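# Sort objects into bins whose labels match them

## Task

Place every object into the bin whose label describes it, and leave any object with no matching label on the table. When finished, no object may stick out past a bin's rim, every bin must rest level on the table, and everything must stay put without the robot holding it.

## Robot and tools

ROBOT. Two five-joint arms, left_arm and right_arm, each with a parallel two-finger gripper. Base (URDF root) positions in the scene frame: left_arm at (+0.022, +0.268, 0) m, quat_wxyz (+1.000, 0, 0, +0.016); right_arm at (-0.030, -0.304, 0) m, quat_wxyz (+0.995, 0, 0, +0.096). Joint 1 (waist) spins about a vertical base axis, joints 2-4 (shoulder, elbow, wrist pitch) bend in a single plane containing that axis, and joint 5 rolls the gripper. A gripper can therefore only point within the vertical plane through its base axis and its own position, never sideways from it. Joint ranges (rad): waist -6.283 to 6.283, shoulder -2.059 to 2.094, elbow -3.927 to 0.192, wrist pitch -1.693 to 3.142, wrist roll -6.283 to 6.283. The elbow never quite straightens.

FRAMES. The scene frame has its origin on the tabletop midway between the arms, +z up, +x pointing out across the table, and left_arm on the +y side. The words left and right are arm names only, not sides of any image. Each gripper's own axes: fingers extend along +z and close along y. end_effector_position is the spot between the pads when closed, roughly 2 cm short of the fingertips; closing pushes the tips about 10 mm further along +z.

ROW LAYOUT (shared by both motion tools). A row is 14 numbers, each in [-1, 1], always including both arms: left_arm dx, dy, dz, rx, ry, rz, opening, then right_arm dx, dy, dz, rx, ry, rz, opening. dx..rz are an offset (not a pose) in that gripper's own axes; 1.0 equals 0.6 m of travel or 180 degrees of turn, and rx, ry, rz form one rotation vector. opening is absolute: +1 is fully open (0.084 m), -1 is closed. An arm that should not move gets zeros in its offset slots.

execute_actions(actions): a list of actions run one after another. Each action is a table of 0 to 15 rows; each row lasts one control step of 1/30 s, and if fewer than 15 rows are given the final row repeats to fill 15 steps. Every row's offset is counted from the gripper's measured pose at the start of that action (for a call's first action, the pose last reported in this scene), not from the preceding row. An empty list just returns state and images.

move(target, speed, blocking): target is one 14-number row as above, its offsets counted from the pose in the latest result that showed one. Each gripper follows a straight line toward its target; both paths finish together, lasting 0.5 to 10 s and cut off at 10 s. speed is the top path speed in m/s, 0.002 to 0.5 (default 0.25); rotation is capped at twice that value in rad/s. The opening is applied when the move begins. Paths ignore obstacles and the other arm; grippers lag, drift, and may exceed speed, mostly near full reach. Tilted grippers on straight paths often end held or off_target. blocking=false returns after 0.5 s while motion continues; until a result shows it ended, further rows and moves are refused, so call wait or stop. The result adds a move: line giving the ending (done, off_target, moving, held, fault) plus limits (paced = pose was clipped; held = a check blocked steps, after which the arm can surge), and each gripper's remaining distance. If only one arm is named, the other finished.

wait(seconds): 0 to 10; lets the scene run with each arm holding its last command, returning early if a running move ends.

stop(): brakes a running move; braking needs distance, more when fast; fingers keep moving.

zoom_image(camera, region): camera is cam_head_left, cam_head_right, cam_left_wrist or cam_right_wrist (each 896x504); region is [x0, y0, x1, y1] in pixels from the top-left, at most 504 by 504.

read_manual(section): returns licence text only ("licences"); no motion.

finished_scene(scene): ends the current scene by its number, permanently, and reports success. Only call it once the goal holds on its own. Replying with no tool call ends everything.

CONTROL DETAILS. Each step the commanded pose is clipped to within 70 mm and 16 degrees of the measured pose, and joints move at most 3.14 rad/s with 0.16 s to accelerate, so big changes need several actions and may end short or rotated. Always check the reported pose. An arm meant to stay still: in the first call of a reply, send the offset back to its desired pose; in later calls send zeros, plus its intended opening.

RESULTS. The state line gives, per arm, end_effector_position (m), end_effector_quat_wxyz and velocities in the scene frame; printed positions can be off, worse at long reach. Hand target lines show what each controller currently aims at. pose unreachable means a clearance check altered or blocked that arm's command. grip_measured is the finger opening on the opening scale; to hold something, command clearly less than it (further below squeezes harder, roughly 24 N per pad for parts up to about 6 cm; fast closing can squeeze harder). Echoing grip_measured still grips lightly. Images arrive in the camera order listed above.

HAZARDS. Load limits (N m): waist 45, shoulder 45, elbow 27, wrist pitch 18, wrist roll 18, with held weight included; exceeding one causes a TORQUE FAULT: the arm backs that joint off, freezes 10 s, and drops the rest of the call. Holding loads heats motors: MOTOR HOT appears from 65 °C, and at 80 °C an OVER-TEMPERATURE FAULT brakes that arm until it cools. Faster contact hits harder, and targets set beyond a contact keep pushing. Never let the arms collide or press on each other. Do not drop, slam or shove objects, knock bins over, or let anything leave the table. Held parts may occasionally be tugged and loose objects nudged. The robot keeps holding its last command while you plan.

Each tool is called after ">>>" in YAML: its name, and indented under it one key for each argument.

## Session

>>> execute_actions:
  actions: []

Scene clock: 0.00 s.
left_arm: end_effector_position=(+0.2231, -0.1942, +0.2170) grip_measured=+1.00 end_effector_quat_wxyz=(+0.397, +0.897, -0.037, +0.192) end_effector_velocity=(+0.000, +0.000, +0.000) end_effector_angular_velocity=(-0.000, -0.000, +0.001) | right_arm: end_effector_position=(+0.1687, -0.7177, +0.2519) grip_measured=+1.00 end_effector_quat_wxyz=(+0.397, +0.786, -0.269, +0.390) end_effector_velocity=(+0.000, +0.000, +0.001) end_effector_angular_velocity=(-0.001, -0.001, +0.000)
Joint positions: left_arm=[-1.192 -0.16  -0.412 -0.341 -1.079  0.084] | right_arm=[-1.315 -0.244 -0.189 -0.747 -0.464  0.084]
Joint velocities: left_arm=[ 0.001 -0.     0.    -0.     0.     0.   ] | right_arm=[ 0.001 -0.     0.    -0.001  0.    -0.   ]
Hand target (left_arm): +0.223, -0.194, +0.217; +0.397, +0.897, -0.037, +0.192
Hand target (right_arm): +0.169, -0.718, +0.252; +0.397, +0.786, -0.269, +0.390

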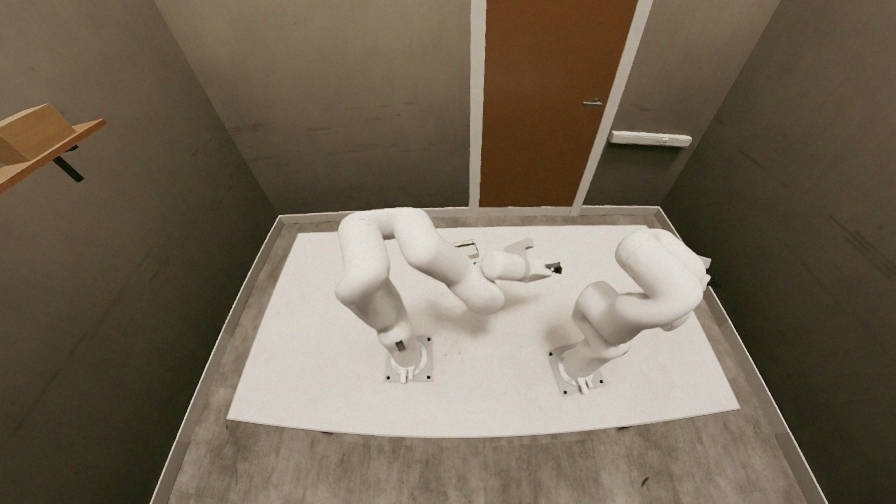

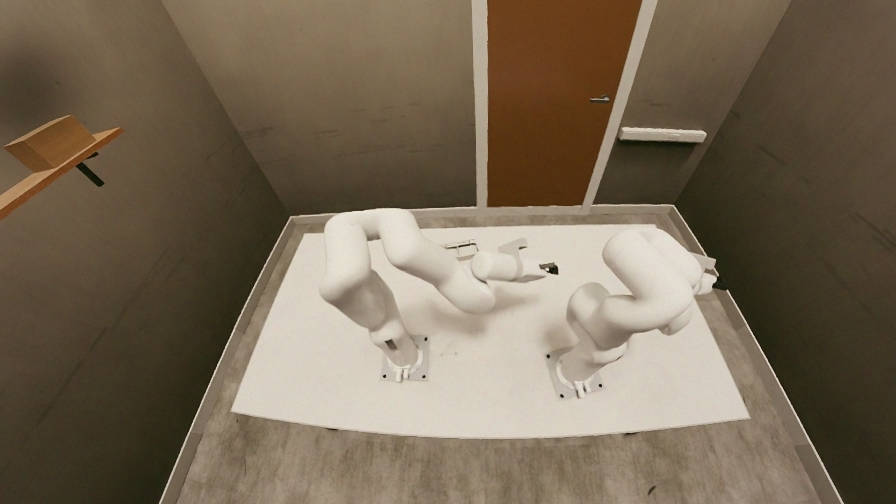

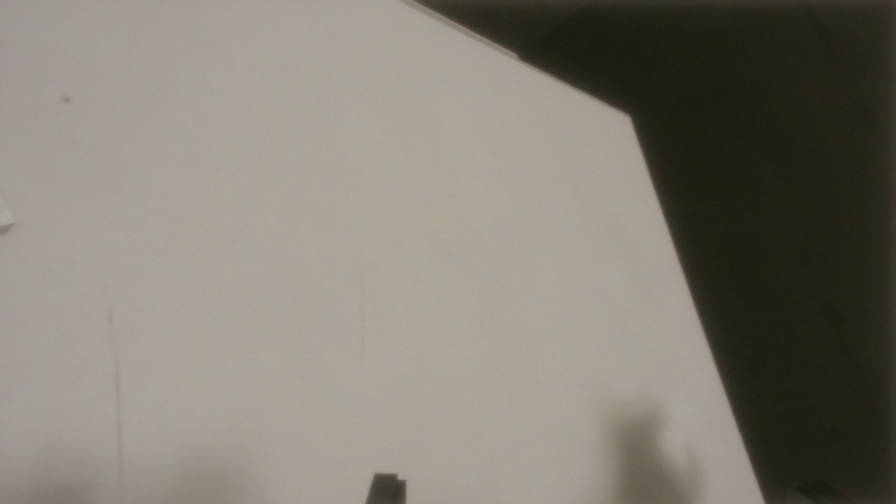

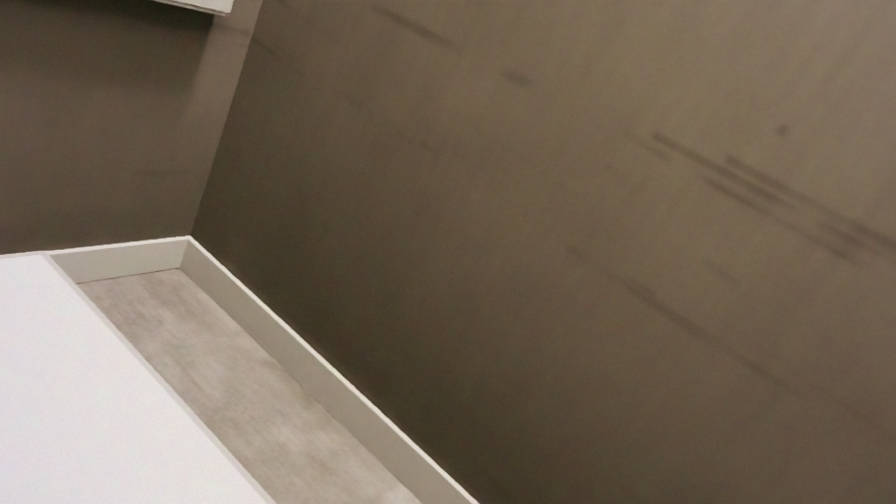

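>>> move:
  target: [0.2935,-0.127,-0.383,0.262,-0.127,-0.024,1,0,0,0,0,0,0,1]
  speed: 0.3

Scene clock: 10.80 s.
left_arm: end_effector_position=(+0.3298, +0.0396, +0.3700) grip_measured=+1.00 end_effector_quat_wxyz=(+0.000, +1.000, -0.000, +0.000) end_effector_velocity=(+0.001, +0.000, +0.001) end_effector_angular_velocity=(+0.006, +0.009, -0.003) | right_arm: end_effector_position=(+0.1687, -0.7177, +0.2519) grip_measured=+1.00 end_effector_quat_wxyz=(+0.397, +0.786, -0.269, +0.390) end_effector_velocity=(+0.000, +0.000, +0.000) end_effector_angular_velocity=(+0.000, +0.001, +0.001)
Joint positions: left_arm=[-0.67  -0.318 -1.224  1.541 -0.638  0.084] | right_arm=[-1.315 -0.244 -0.189 -0.747 -0.464  0.084]
Joint velocities: left_arm=[ 0.002  0.012 -0.016  0.015  0.004  0.   ] | right_arm=[ 0.    -0.001  0.     0.001 -0.001 -0.   ]
Hand target (left_arm): +0.330, +0.040, +0.370; -0.000, +1.000, -0.000, -0.000
Hand target (right_arm): +0.169, -0.718, +0.252; +0.397, +0.786, -0.269, +0.390
Off the commanded pose (left_arm): 0.000 m, 0 deg.
Off the commanded pose (right_arm): 0.000 m, 0 deg.
move: done

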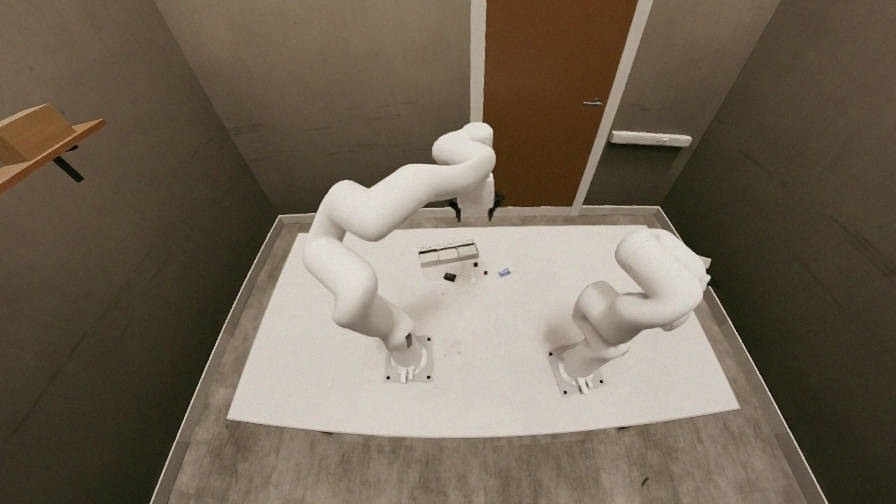

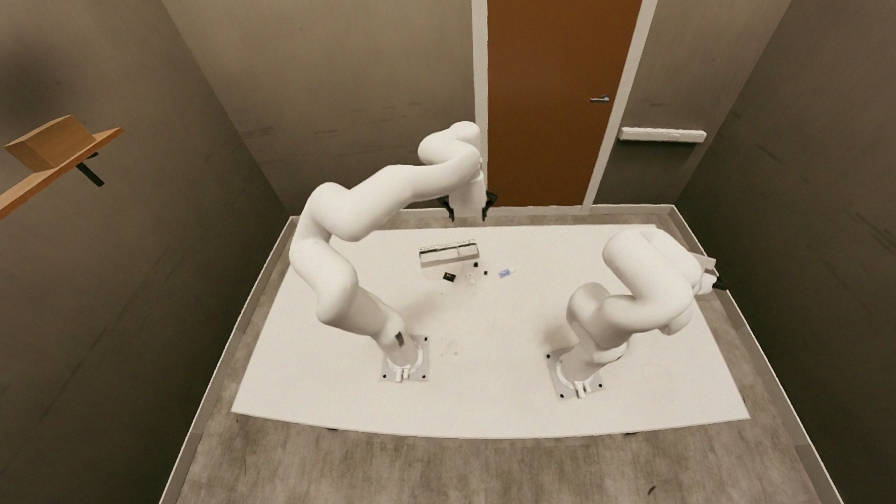

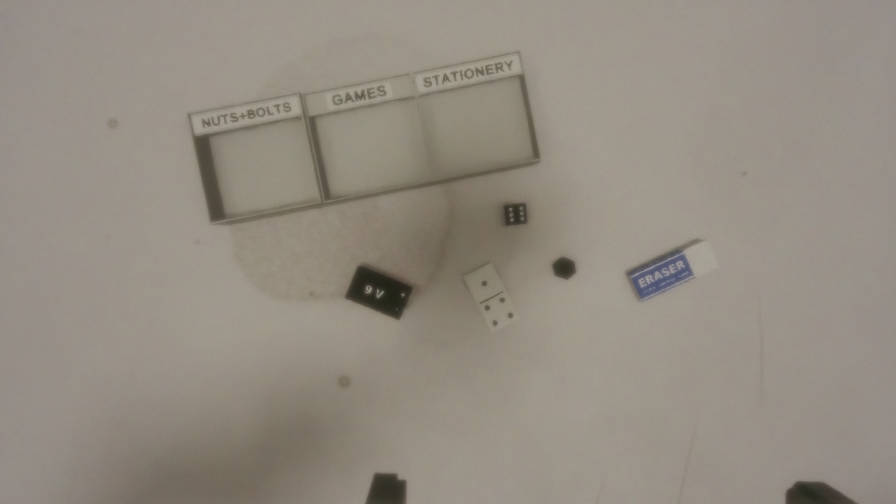

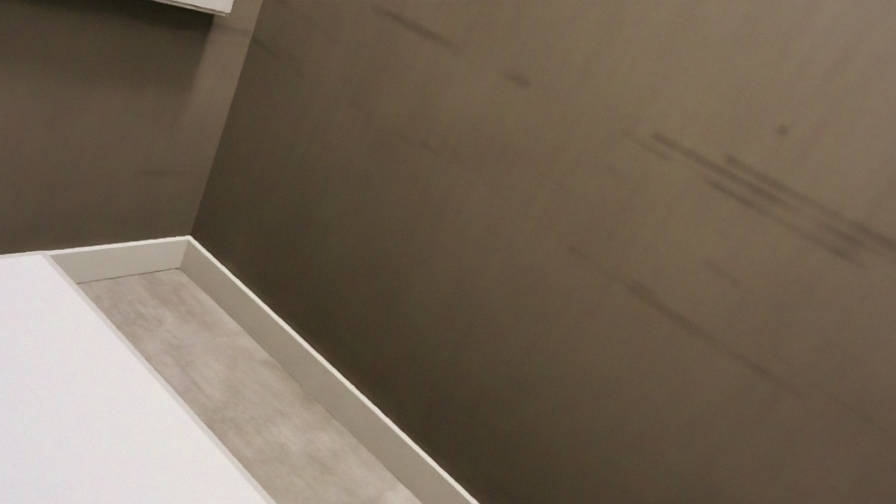

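>>> move:
  target: [0.052,-0.002,0.45,0,0,-0.15,0,0,0,0,0,0,0,1]
  speed: 0.35

Scene clock: 24.23 s.
left_arm: end_effector_position=(+0.3610, +0.0407, +0.1005) grip_measured=-0.01 end_effector_quat_wxyz=(+0.000, +0.972, +0.233, +0.000) end_effector_velocity=(+0.000, -0.000, -0.003) end_effector_angular_velocity=(+0.001, +0.002, +0.001) | right_arm: end_effector_position=(+0.1687, -0.7177, +0.2519) grip_measured=+1.00 end_effector_quat_wxyz=(+0.397, +0.786, -0.269, +0.390) end_effector_velocity=(+0.000, +0.000, +0.001) end_effector_angular_velocity=(-0.002, +0.000, +0.001)
Joint positions: left_arm=[-0.622 -0.035 -0.703  0.737 -1.061  0.044] | right_arm=[-1.315 -0.244 -0.189 -0.747 -0.464  0.084]
Joint velocities: left_arm=[-0.     0.01  -0.001 -0.006 -0.001 -0.   ] | right_arm=[ 0.    -0.001  0.    -0.001 -0.001 -0.   ]
Hand target (left_arm): +0.361, +0.041, +0.100; +0.000, +0.972, +0.233, +0.000
Hand target (right_arm): +0.169, -0.718, +0.252; +0.397, +0.786, -0.269, +0.390
Off the commanded pose (left_arm): 0.000 m, 0 deg.
Off the commanded pose (right_arm): 0.000 m, 0 deg.
move: done; limits=paced

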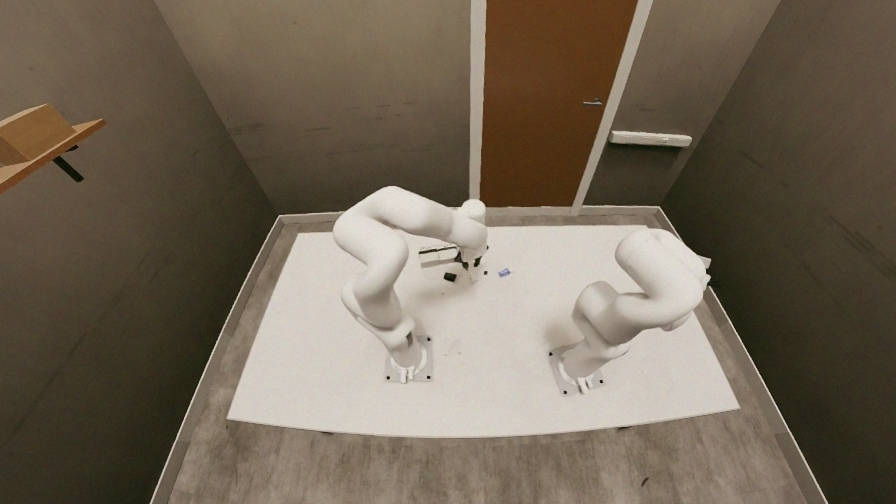

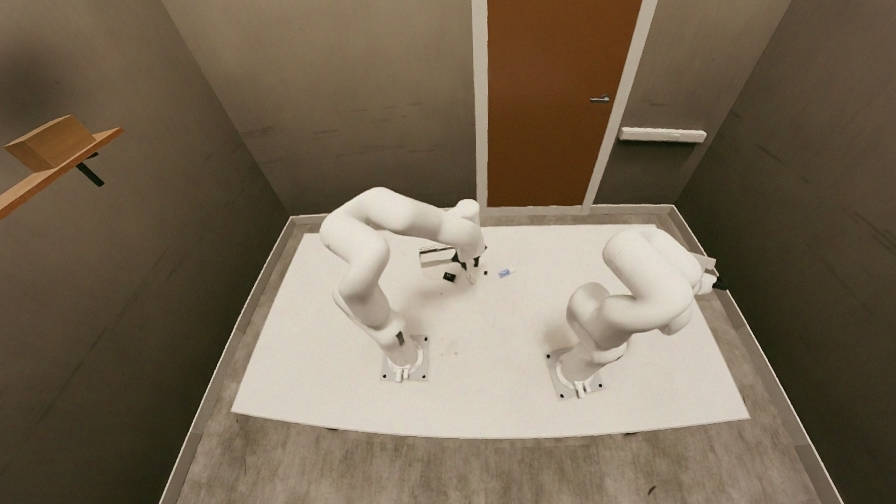

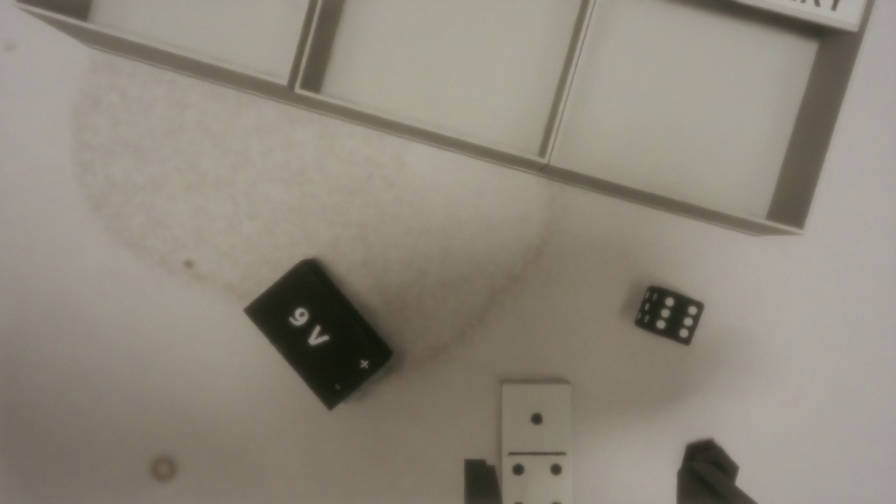

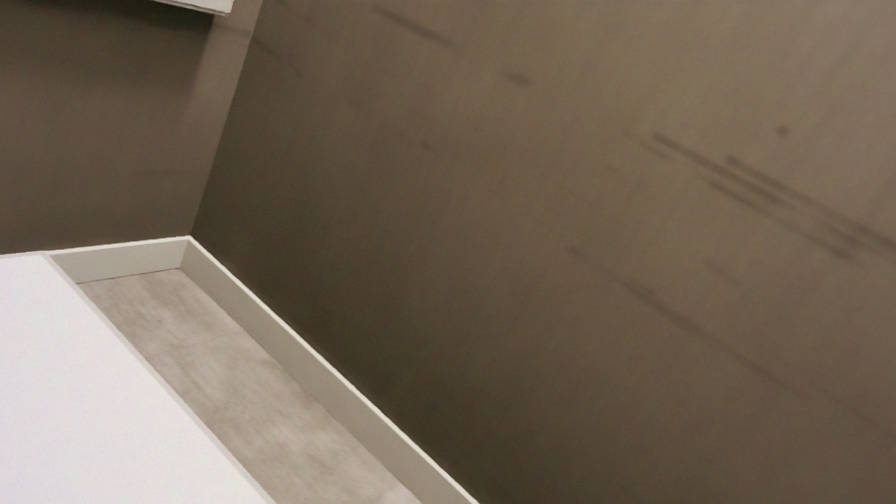

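>>> move:
  target: [-0.008,0,0.132,0,0,0,-0.05,0,0,0,0,0,0,1]
  speed: 0.12

>>> execute_actions:
  actions:
    - [[0,0,0,0,0,0,-0.15,0,0,0,0,0,0,1],[0,0,0,0,0,0,-0.22,0,0,0,0,0,0,1],[0,0,0,0,0,0,-0.29,0,0,0,0,0,0,1],[0,0,0,0,0,0,-0.35,0,0,0,0,0,0,1],[0,0,0,0,0,0,-0.4,0,0,0,0,0,0,1],[0,0,0,0,0,0,-0.45,0,0,0,0,0,0,1],[0,0,0,0,0,0,-0.5,0,0,0,0,0,0,1],[0,0,0,0,0,0,-0.55,0,0,0,0,0,0,1],[0,0,0,0,0,0,-0.6,0,0,0,0,0,0,1],[0,0,0,0,0,0,-0.65,0,0,0,0,0,0,1]]

>>> move:
  target: [0,0,-0.1,0,0,0,-0.65,0,0,0,0,0,0,1]
  speed: 0.2

Scene clock: 33.67 s.
left_arm: end_effector_position=(+0.3569, +0.0384, +0.0217) grip_measured=-0.06 end_effector_quat_wxyz=(+0.001, +0.972, +0.233, +0.001) end_effector_velocity=(-0.000, -0.000, -0.003) end_effector_angular_velocity=(+0.001, +0.001, -0.001) | right_arm: end_effector_position=(+0.1687, -0.7177, +0.2519) grip_measured=+1.00 end_effector_quat_wxyz=(+0.397, +0.786, -0.269, +0.390) end_effector_velocity=(+0.000, +0.000, -0.000) end_effector_angular_velocity=(+0.002, -0.000, -0.000)
Joint positions: left_arm=[-0.632  0.165 -0.655  0.488 -1.071  0.041] | right_arm=[-1.315 -0.244 -0.189 -0.747 -0.464  0.084]
Joint velocities: left_arm=[-0.001  0.009 -0.001 -0.007  0.     0.   ] | right_arm=[ 0.     0.     0.     0.001  0.001 -0.   ]
Hand target (left_arm): +0.357, +0.038, +0.021; +0.000, +0.972, +0.233, +0.000
Hand target (right_arm): +0.169, -0.718, +0.252; +0.397, +0.786, -0.269, +0.390
Off the commanded pose (left_arm): 0.000 m, 0 deg.
Off the commanded pose (right_arm): 0.000 m, 0 deg.
move: done

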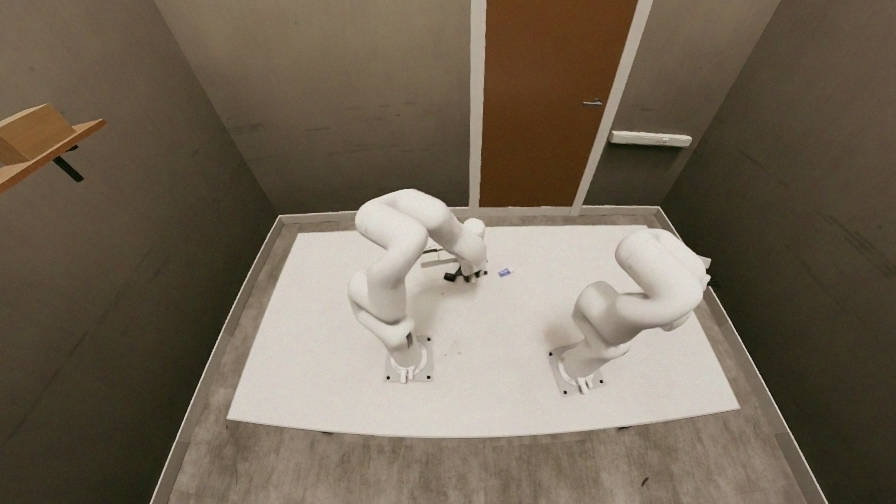

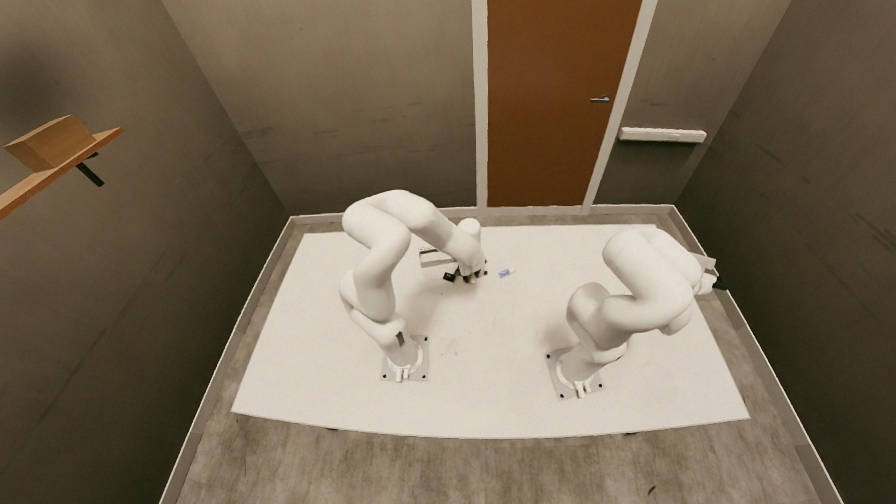

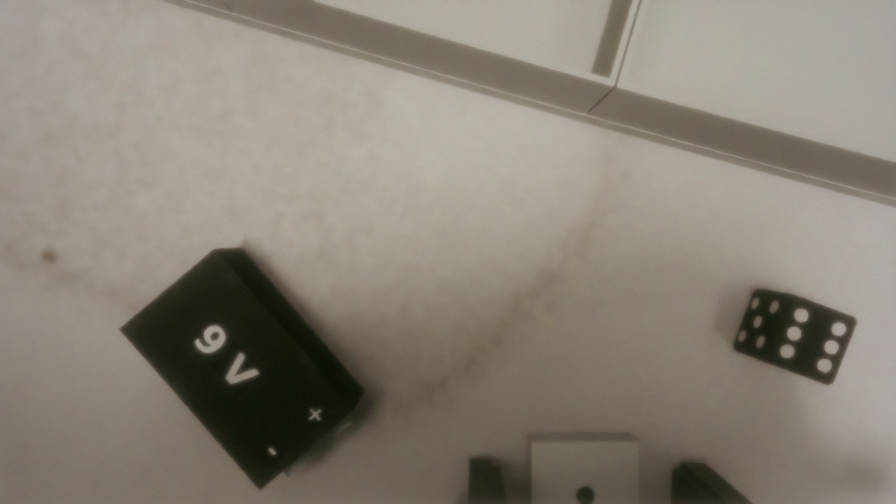

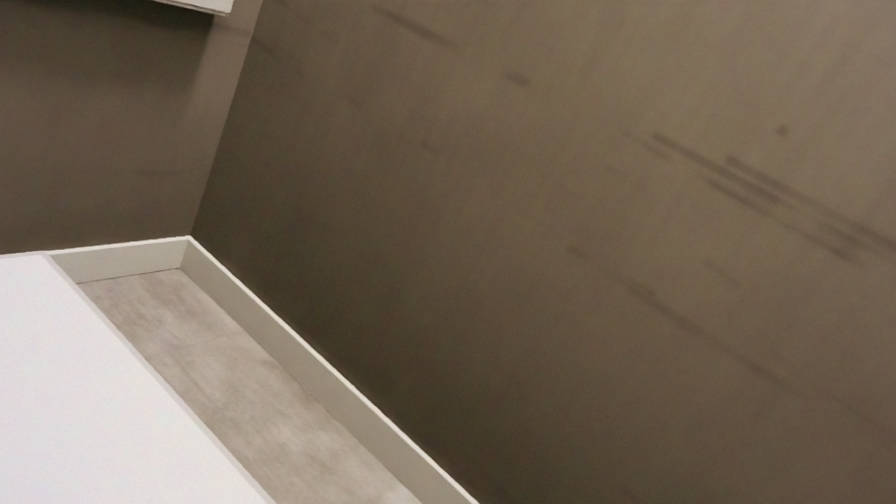

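Scene clock: 34.17 s.
left_arm: end_effector_position=(+0.3569, +0.0384, +0.0218) grip_measured=-0.45 end_effector_quat_wxyz=(+0.001, +0.972, +0.233, +0.001) end_effector_velocity=(+0.000, +0.000, +0.000) end_effector_angular_velocity=(-0.000, -0.000, +0.002) | right_arm: end_effector_position=(+0.1687, -0.7177, +0.2519) grip_measured=+1.00 end_effector_quat_wxyz=(+0.397, +0.786, -0.269, +0.390) end_effector_velocity=(-0.000, -0.000, -0.000) end_effector_angular_velocity=(-0.000, +0.000, +0.000)
Joint positions: left_arm=[-0.632  0.165 -0.655  0.488 -1.071  0.024] | right_arm=[-1.315 -0.244 -0.189 -0.747 -0.464  0.084]
Joint velocities: left_arm=[ 0.001 -0.    -0.     0.    -0.001 -0.   ] | right_arm=[-0.     0.     0.    -0.001 -0.    -0.   ]
Hand target (left_arm): +0.357, +0.038, +0.022; +0.001, +0.972, +0.233, +0.001
Hand target (right_arm): +0.169, -0.718, +0.252; +0.397, +0.786, -0.269, +0.390
Off the commanded pose (left_arm): 0.000 m, 0 deg.
Off the commanded pose (right_arm): 0.000 m, 0 deg.

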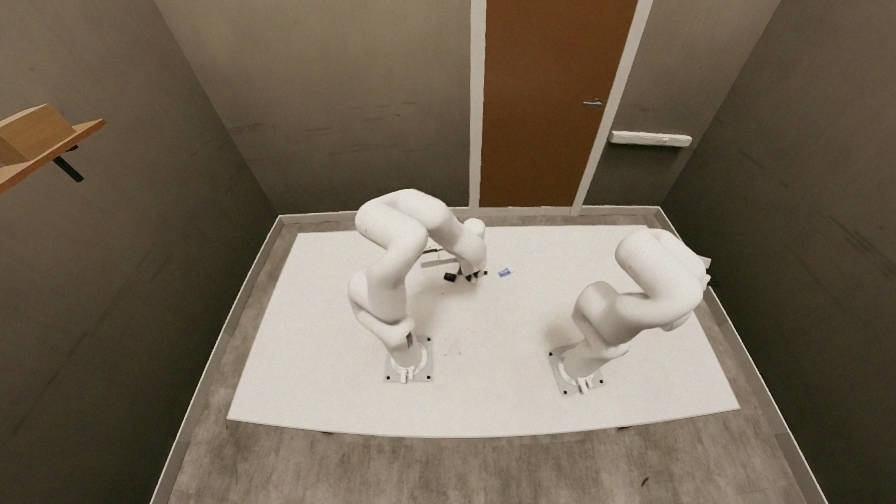

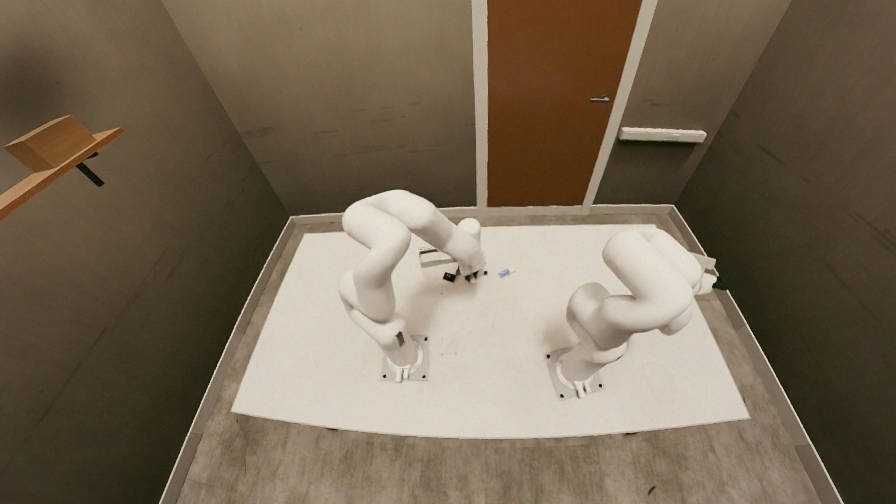

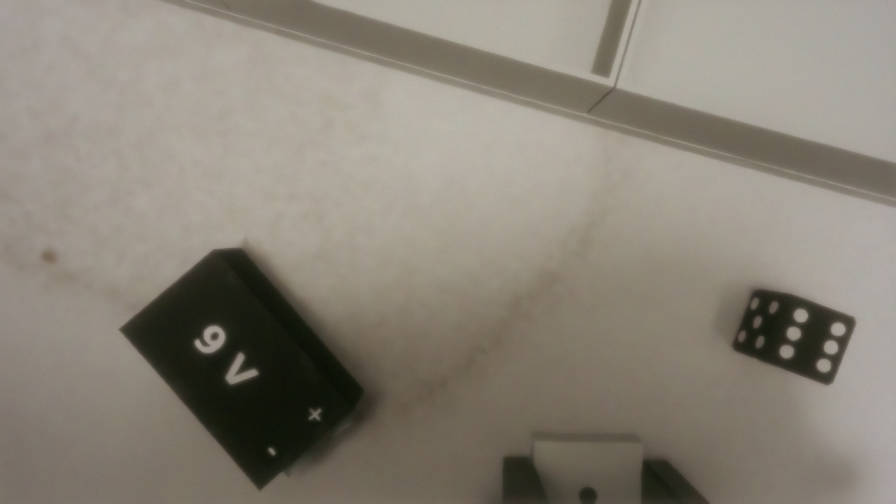

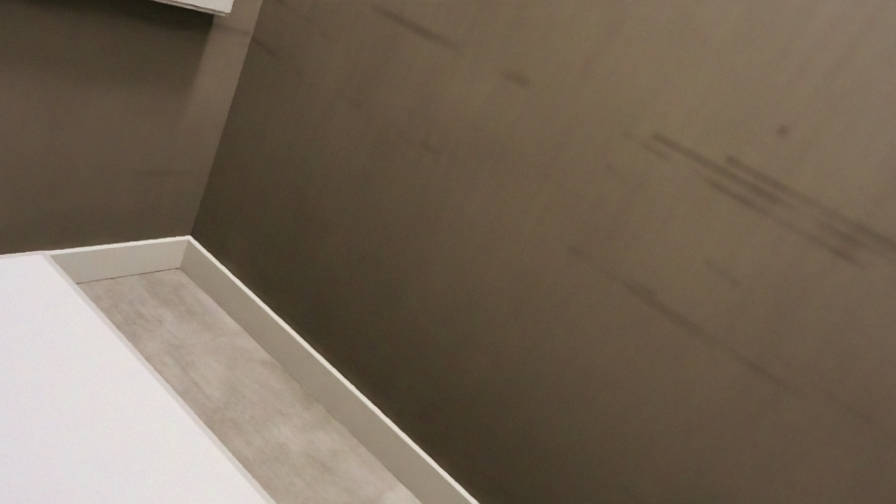

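Scene clock: 35.13 s.
left_arm: end_effector_position=(+0.3567, +0.0385, +0.0813) grip_measured=-0.45 end_effector_quat_wxyz=(+0.000, +0.972, +0.233, +0.000) end_effector_velocity=(+0.000, -0.000, +0.003) end_effector_angular_velocity=(-0.001, -0.001, -0.000) | right_arm: end_effector_position=(+0.1687, -0.7177, +0.2519) grip_measured=+1.00 end_effector_quat_wxyz=(+0.397, +0.786, -0.269, +0.390) end_effector_velocity=(-0.000, -0.000, +0.000) end_effector_angular_velocity=(-0.001, +0.000, +0.000)
Joint positions: left_arm=[-0.632  0.002 -0.678  0.675 -1.071  0.024] | right_arm=[-1.315 -0.244 -0.189 -0.747 -0.464  0.084]
Joint velocities: left_arm=[-0.001 -0.008 -0.002  0.008 -0.     0.   ] | right_arm=[-0.    -0.    -0.    -0.001 -0.001 -0.   ]
Hand target (left_arm): +0.357, +0.038, +0.082; +0.001, +0.972, +0.233, +0.001
Hand target (right_arm): +0.169, -0.718, +0.252; +0.397, +0.786, -0.269, +0.390
Off the commanded pose (left_arm): 0.001 m, 0 deg.
Off the commanded pose (right_arm): 0.000 m, 0 deg.
move: done

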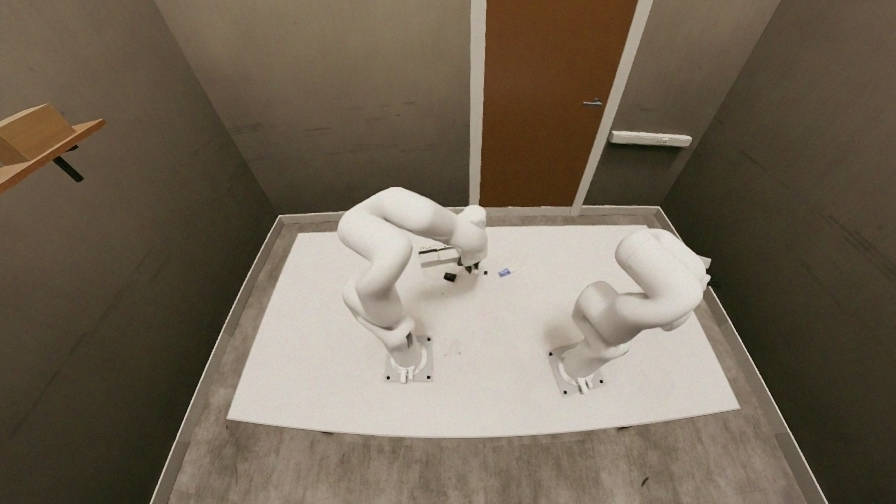

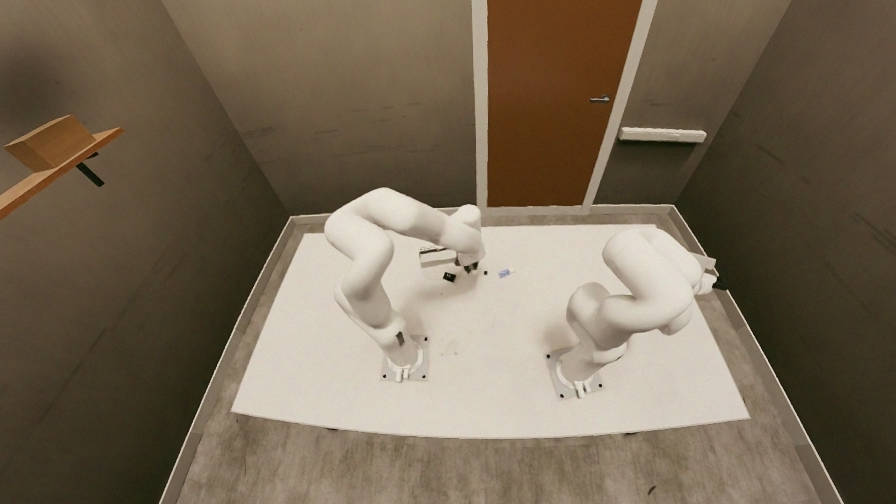

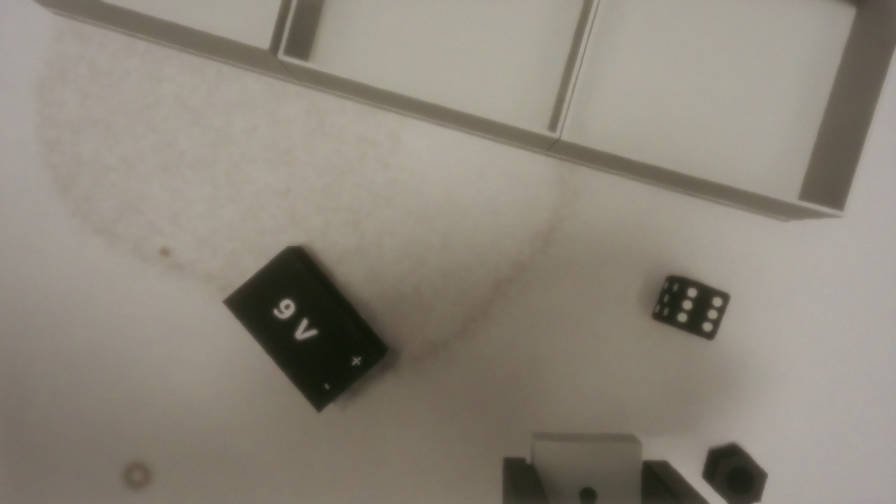

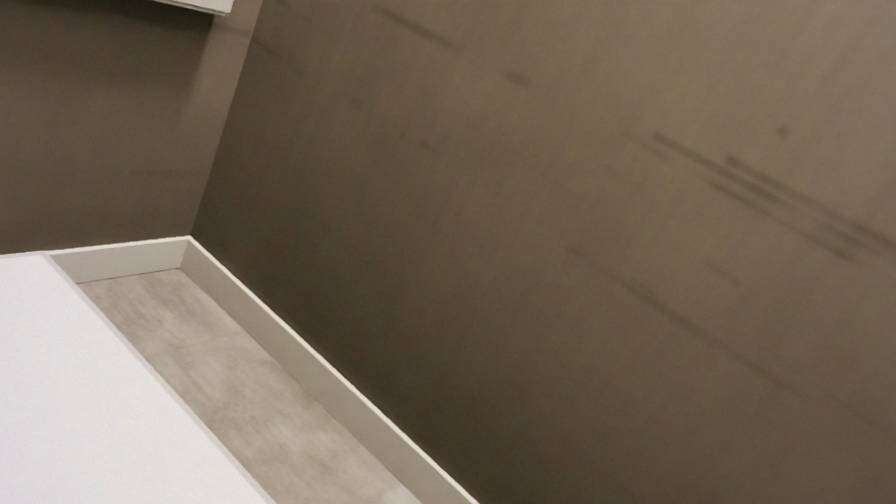

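>>> execute_actions:
  actions: []

Scene clock: 59.60 s.
left_arm: end_effector_position=(+0.3569, +0.0385, +0.0818) grip_measured=-0.45 end_effector_quat_wxyz=(+0.001, +0.972, +0.233, +0.001) end_effector_velocity=(-0.000, -0.000, -0.000) end_effector_angular_velocity=(+0.000, +0.000, -0.001) | right_arm: end_effector_position=(+0.1687, -0.7177, +0.2519) grip_measured=+1.00 end_effector_quat_wxyz=(+0.397, +0.786, -0.269, +0.390) end_effector_velocity=(+0.000, +0.000, -0.000) end_effector_angular_velocity=(+0.001, -0.001, +0.001)
Joint positions: left_arm=[-0.632  0.001 -0.679  0.676 -1.071  0.024] | right_arm=[-1.315 -0.244 -0.189 -0.747 -0.464  0.084]
Joint velocities: left_arm=[-0.001  0.     0.     0.     0.     0.   ] | right_arm=[ 0.001 -0.     0.     0.     0.002 -0.   ]
Hand target (left_arm): +0.357, +0.038, +0.082; +0.001, +0.972, +0.233, +0.001
Hand target (right_arm): +0.169, -0.718, +0.252; +0.397, +0.786, -0.269, +0.390
Off the commanded pose (left_arm): 0.000 m, 0 deg.
Off the commanded pose (right_arm): 0.000 m, 0 deg.

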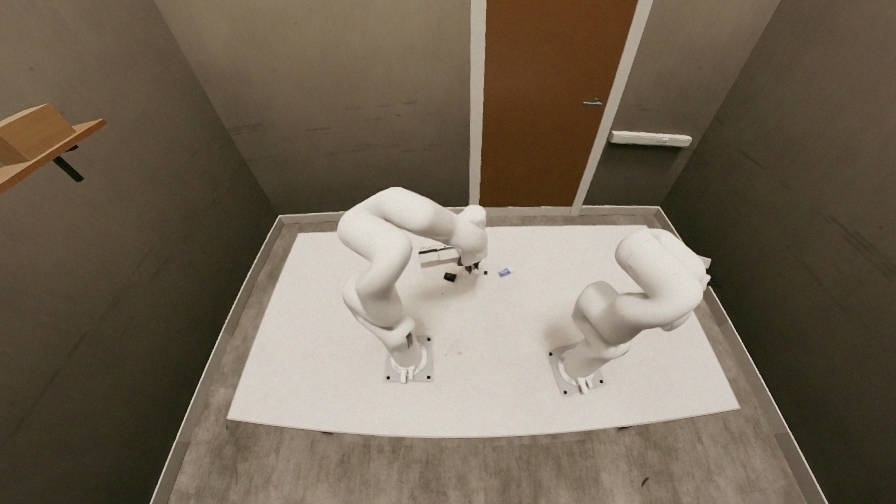

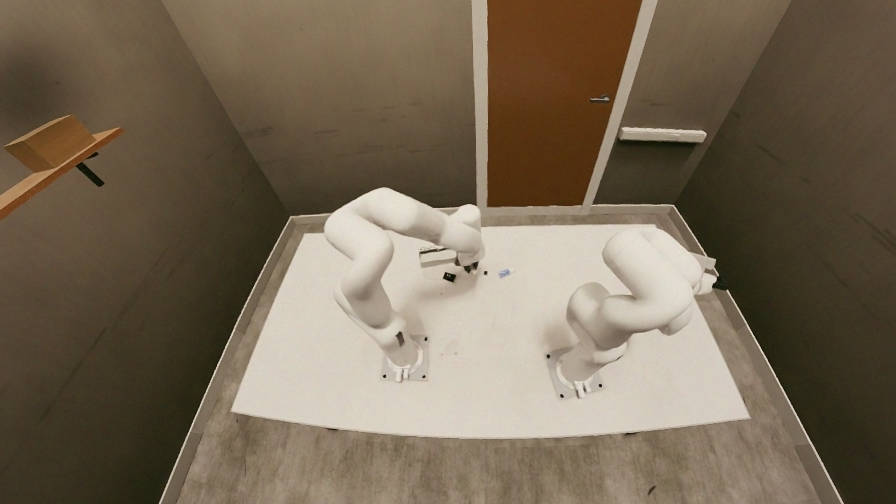

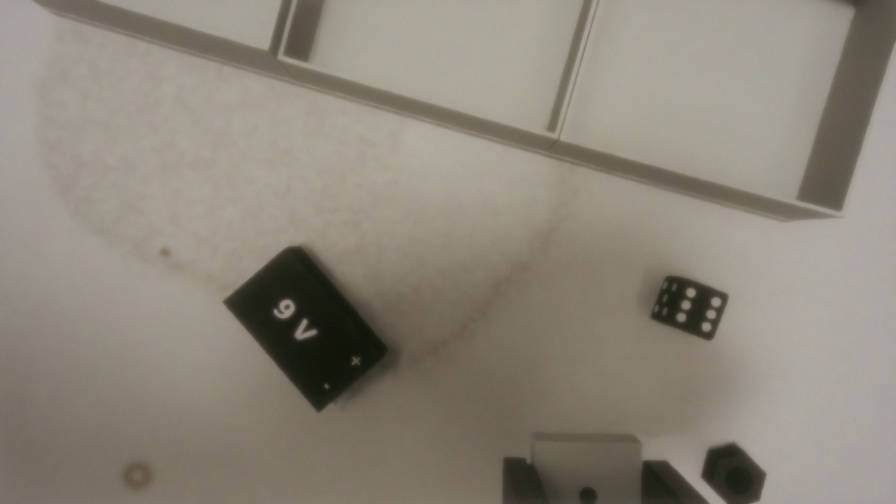

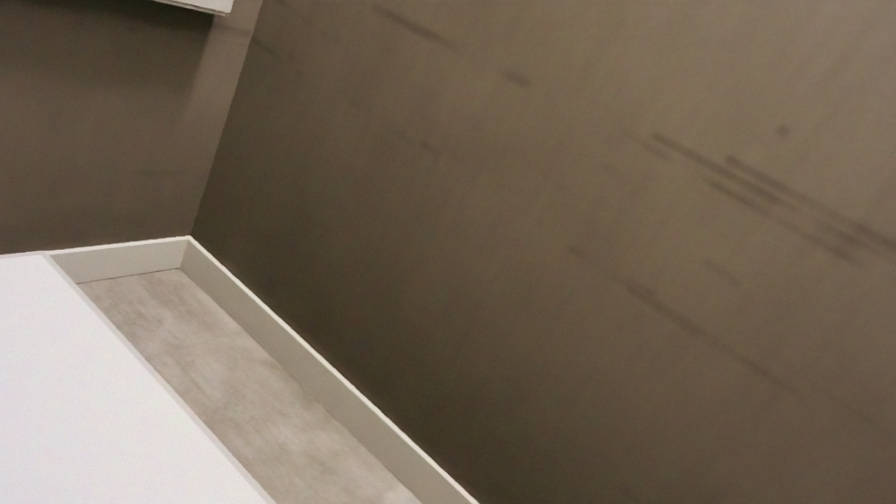

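>>> move:
  target: [0.2365,-0.0638,0,0,0,0.088,-0.65,0,0,0,0,0,0,1]
  speed: 0.3

>>> zoom_image:
  camera: "cam_head_left"
  region: [380, 220, 560, 380]

Scene clock: 71.47 s.
left_arm: end_effector_position=(+0.4658, +0.1365, +0.0819) grip_measured=-0.45 end_effector_quat_wxyz=(+0.000, +0.995, +0.097, +0.001) end_effector_velocity=(+0.002, +0.001, -0.000) end_effector_angular_velocity=(+0.001, +0.003, -0.004) | right_arm: end_effector_position=(+0.1687, -0.7177, +0.2519) grip_measured=+1.00 end_effector_quat_wxyz=(+0.397, +0.786, -0.269, +0.390) end_effector_velocity=(+0.000, +0.000, -0.000) end_effector_angular_velocity=(+0.001, -0.001, -0.000)
Joint positions: left_arm=[-0.319  0.17  -0.894  0.722 -0.482  0.024] | right_arm=[-1.315 -0.244 -0.189 -0.747 -0.464  0.084]
Joint velocities: left_arm=[ 0.004  0.008 -0.011  0.007  0.007 -0.   ] | right_arm=[0.    0.    0.    0.    0.001 0.   ]
Hand target (left_arm): +0.466, +0.137, +0.082; +0.000, +0.995, +0.097, +0.001
Hand target (right_arm): +0.169, -0.718, +0.252; +0.397, +0.786, -0.269, +0.390
Off the commanded pose (left_arm): 0.000 m, 0 deg.
Off the commanded pose (right_arm): 0.000 m, 0 deg.
move: done

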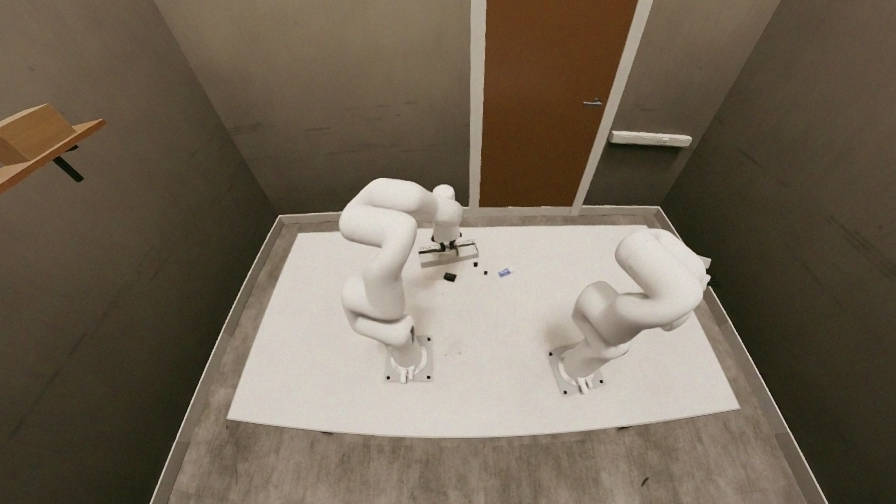

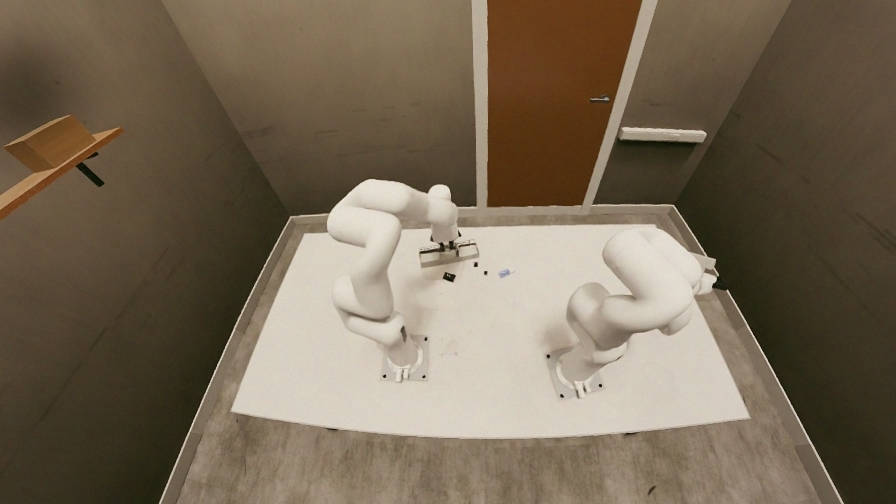

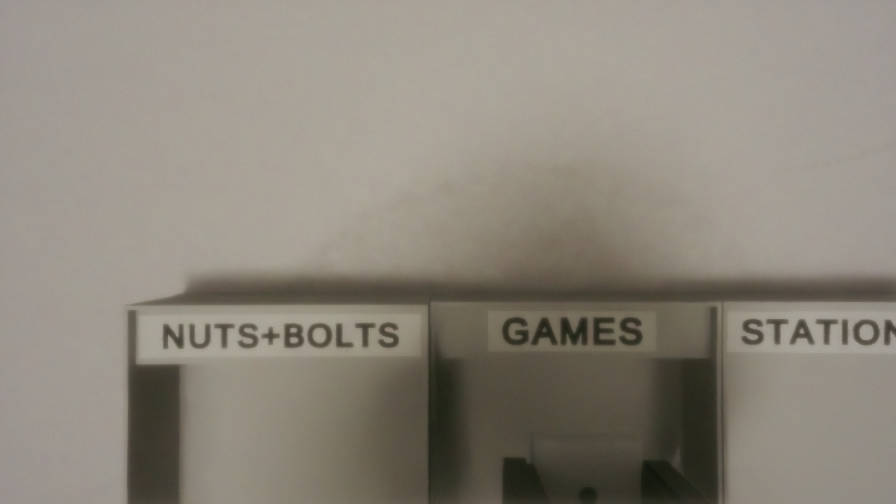

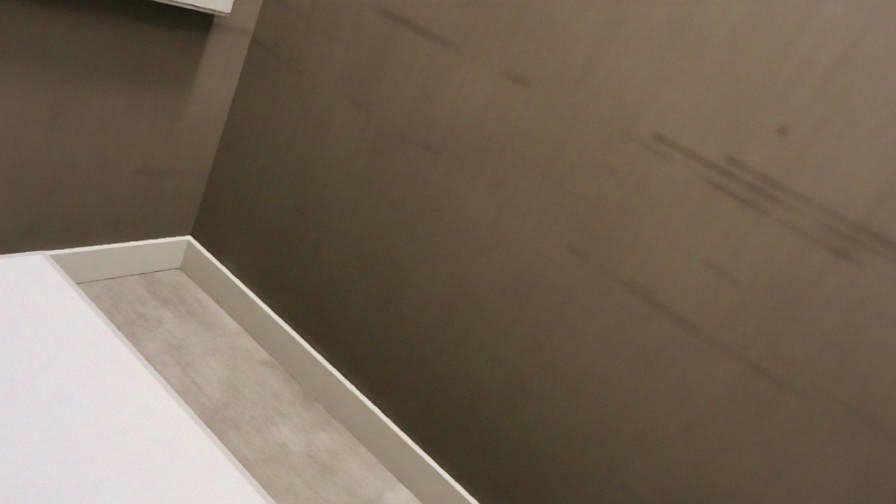

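Region (380, 220, 560, 380) of cam_head_left's 896x504 image, scaled by 2.800, with more detail than that image has.

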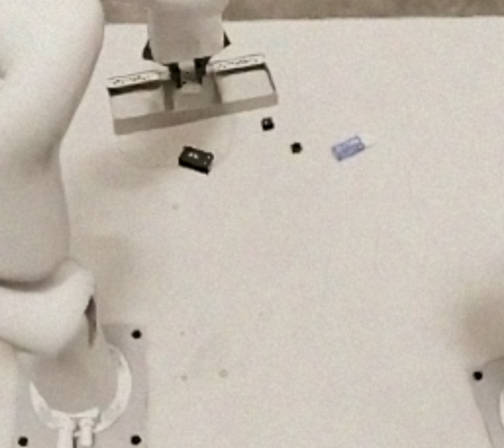

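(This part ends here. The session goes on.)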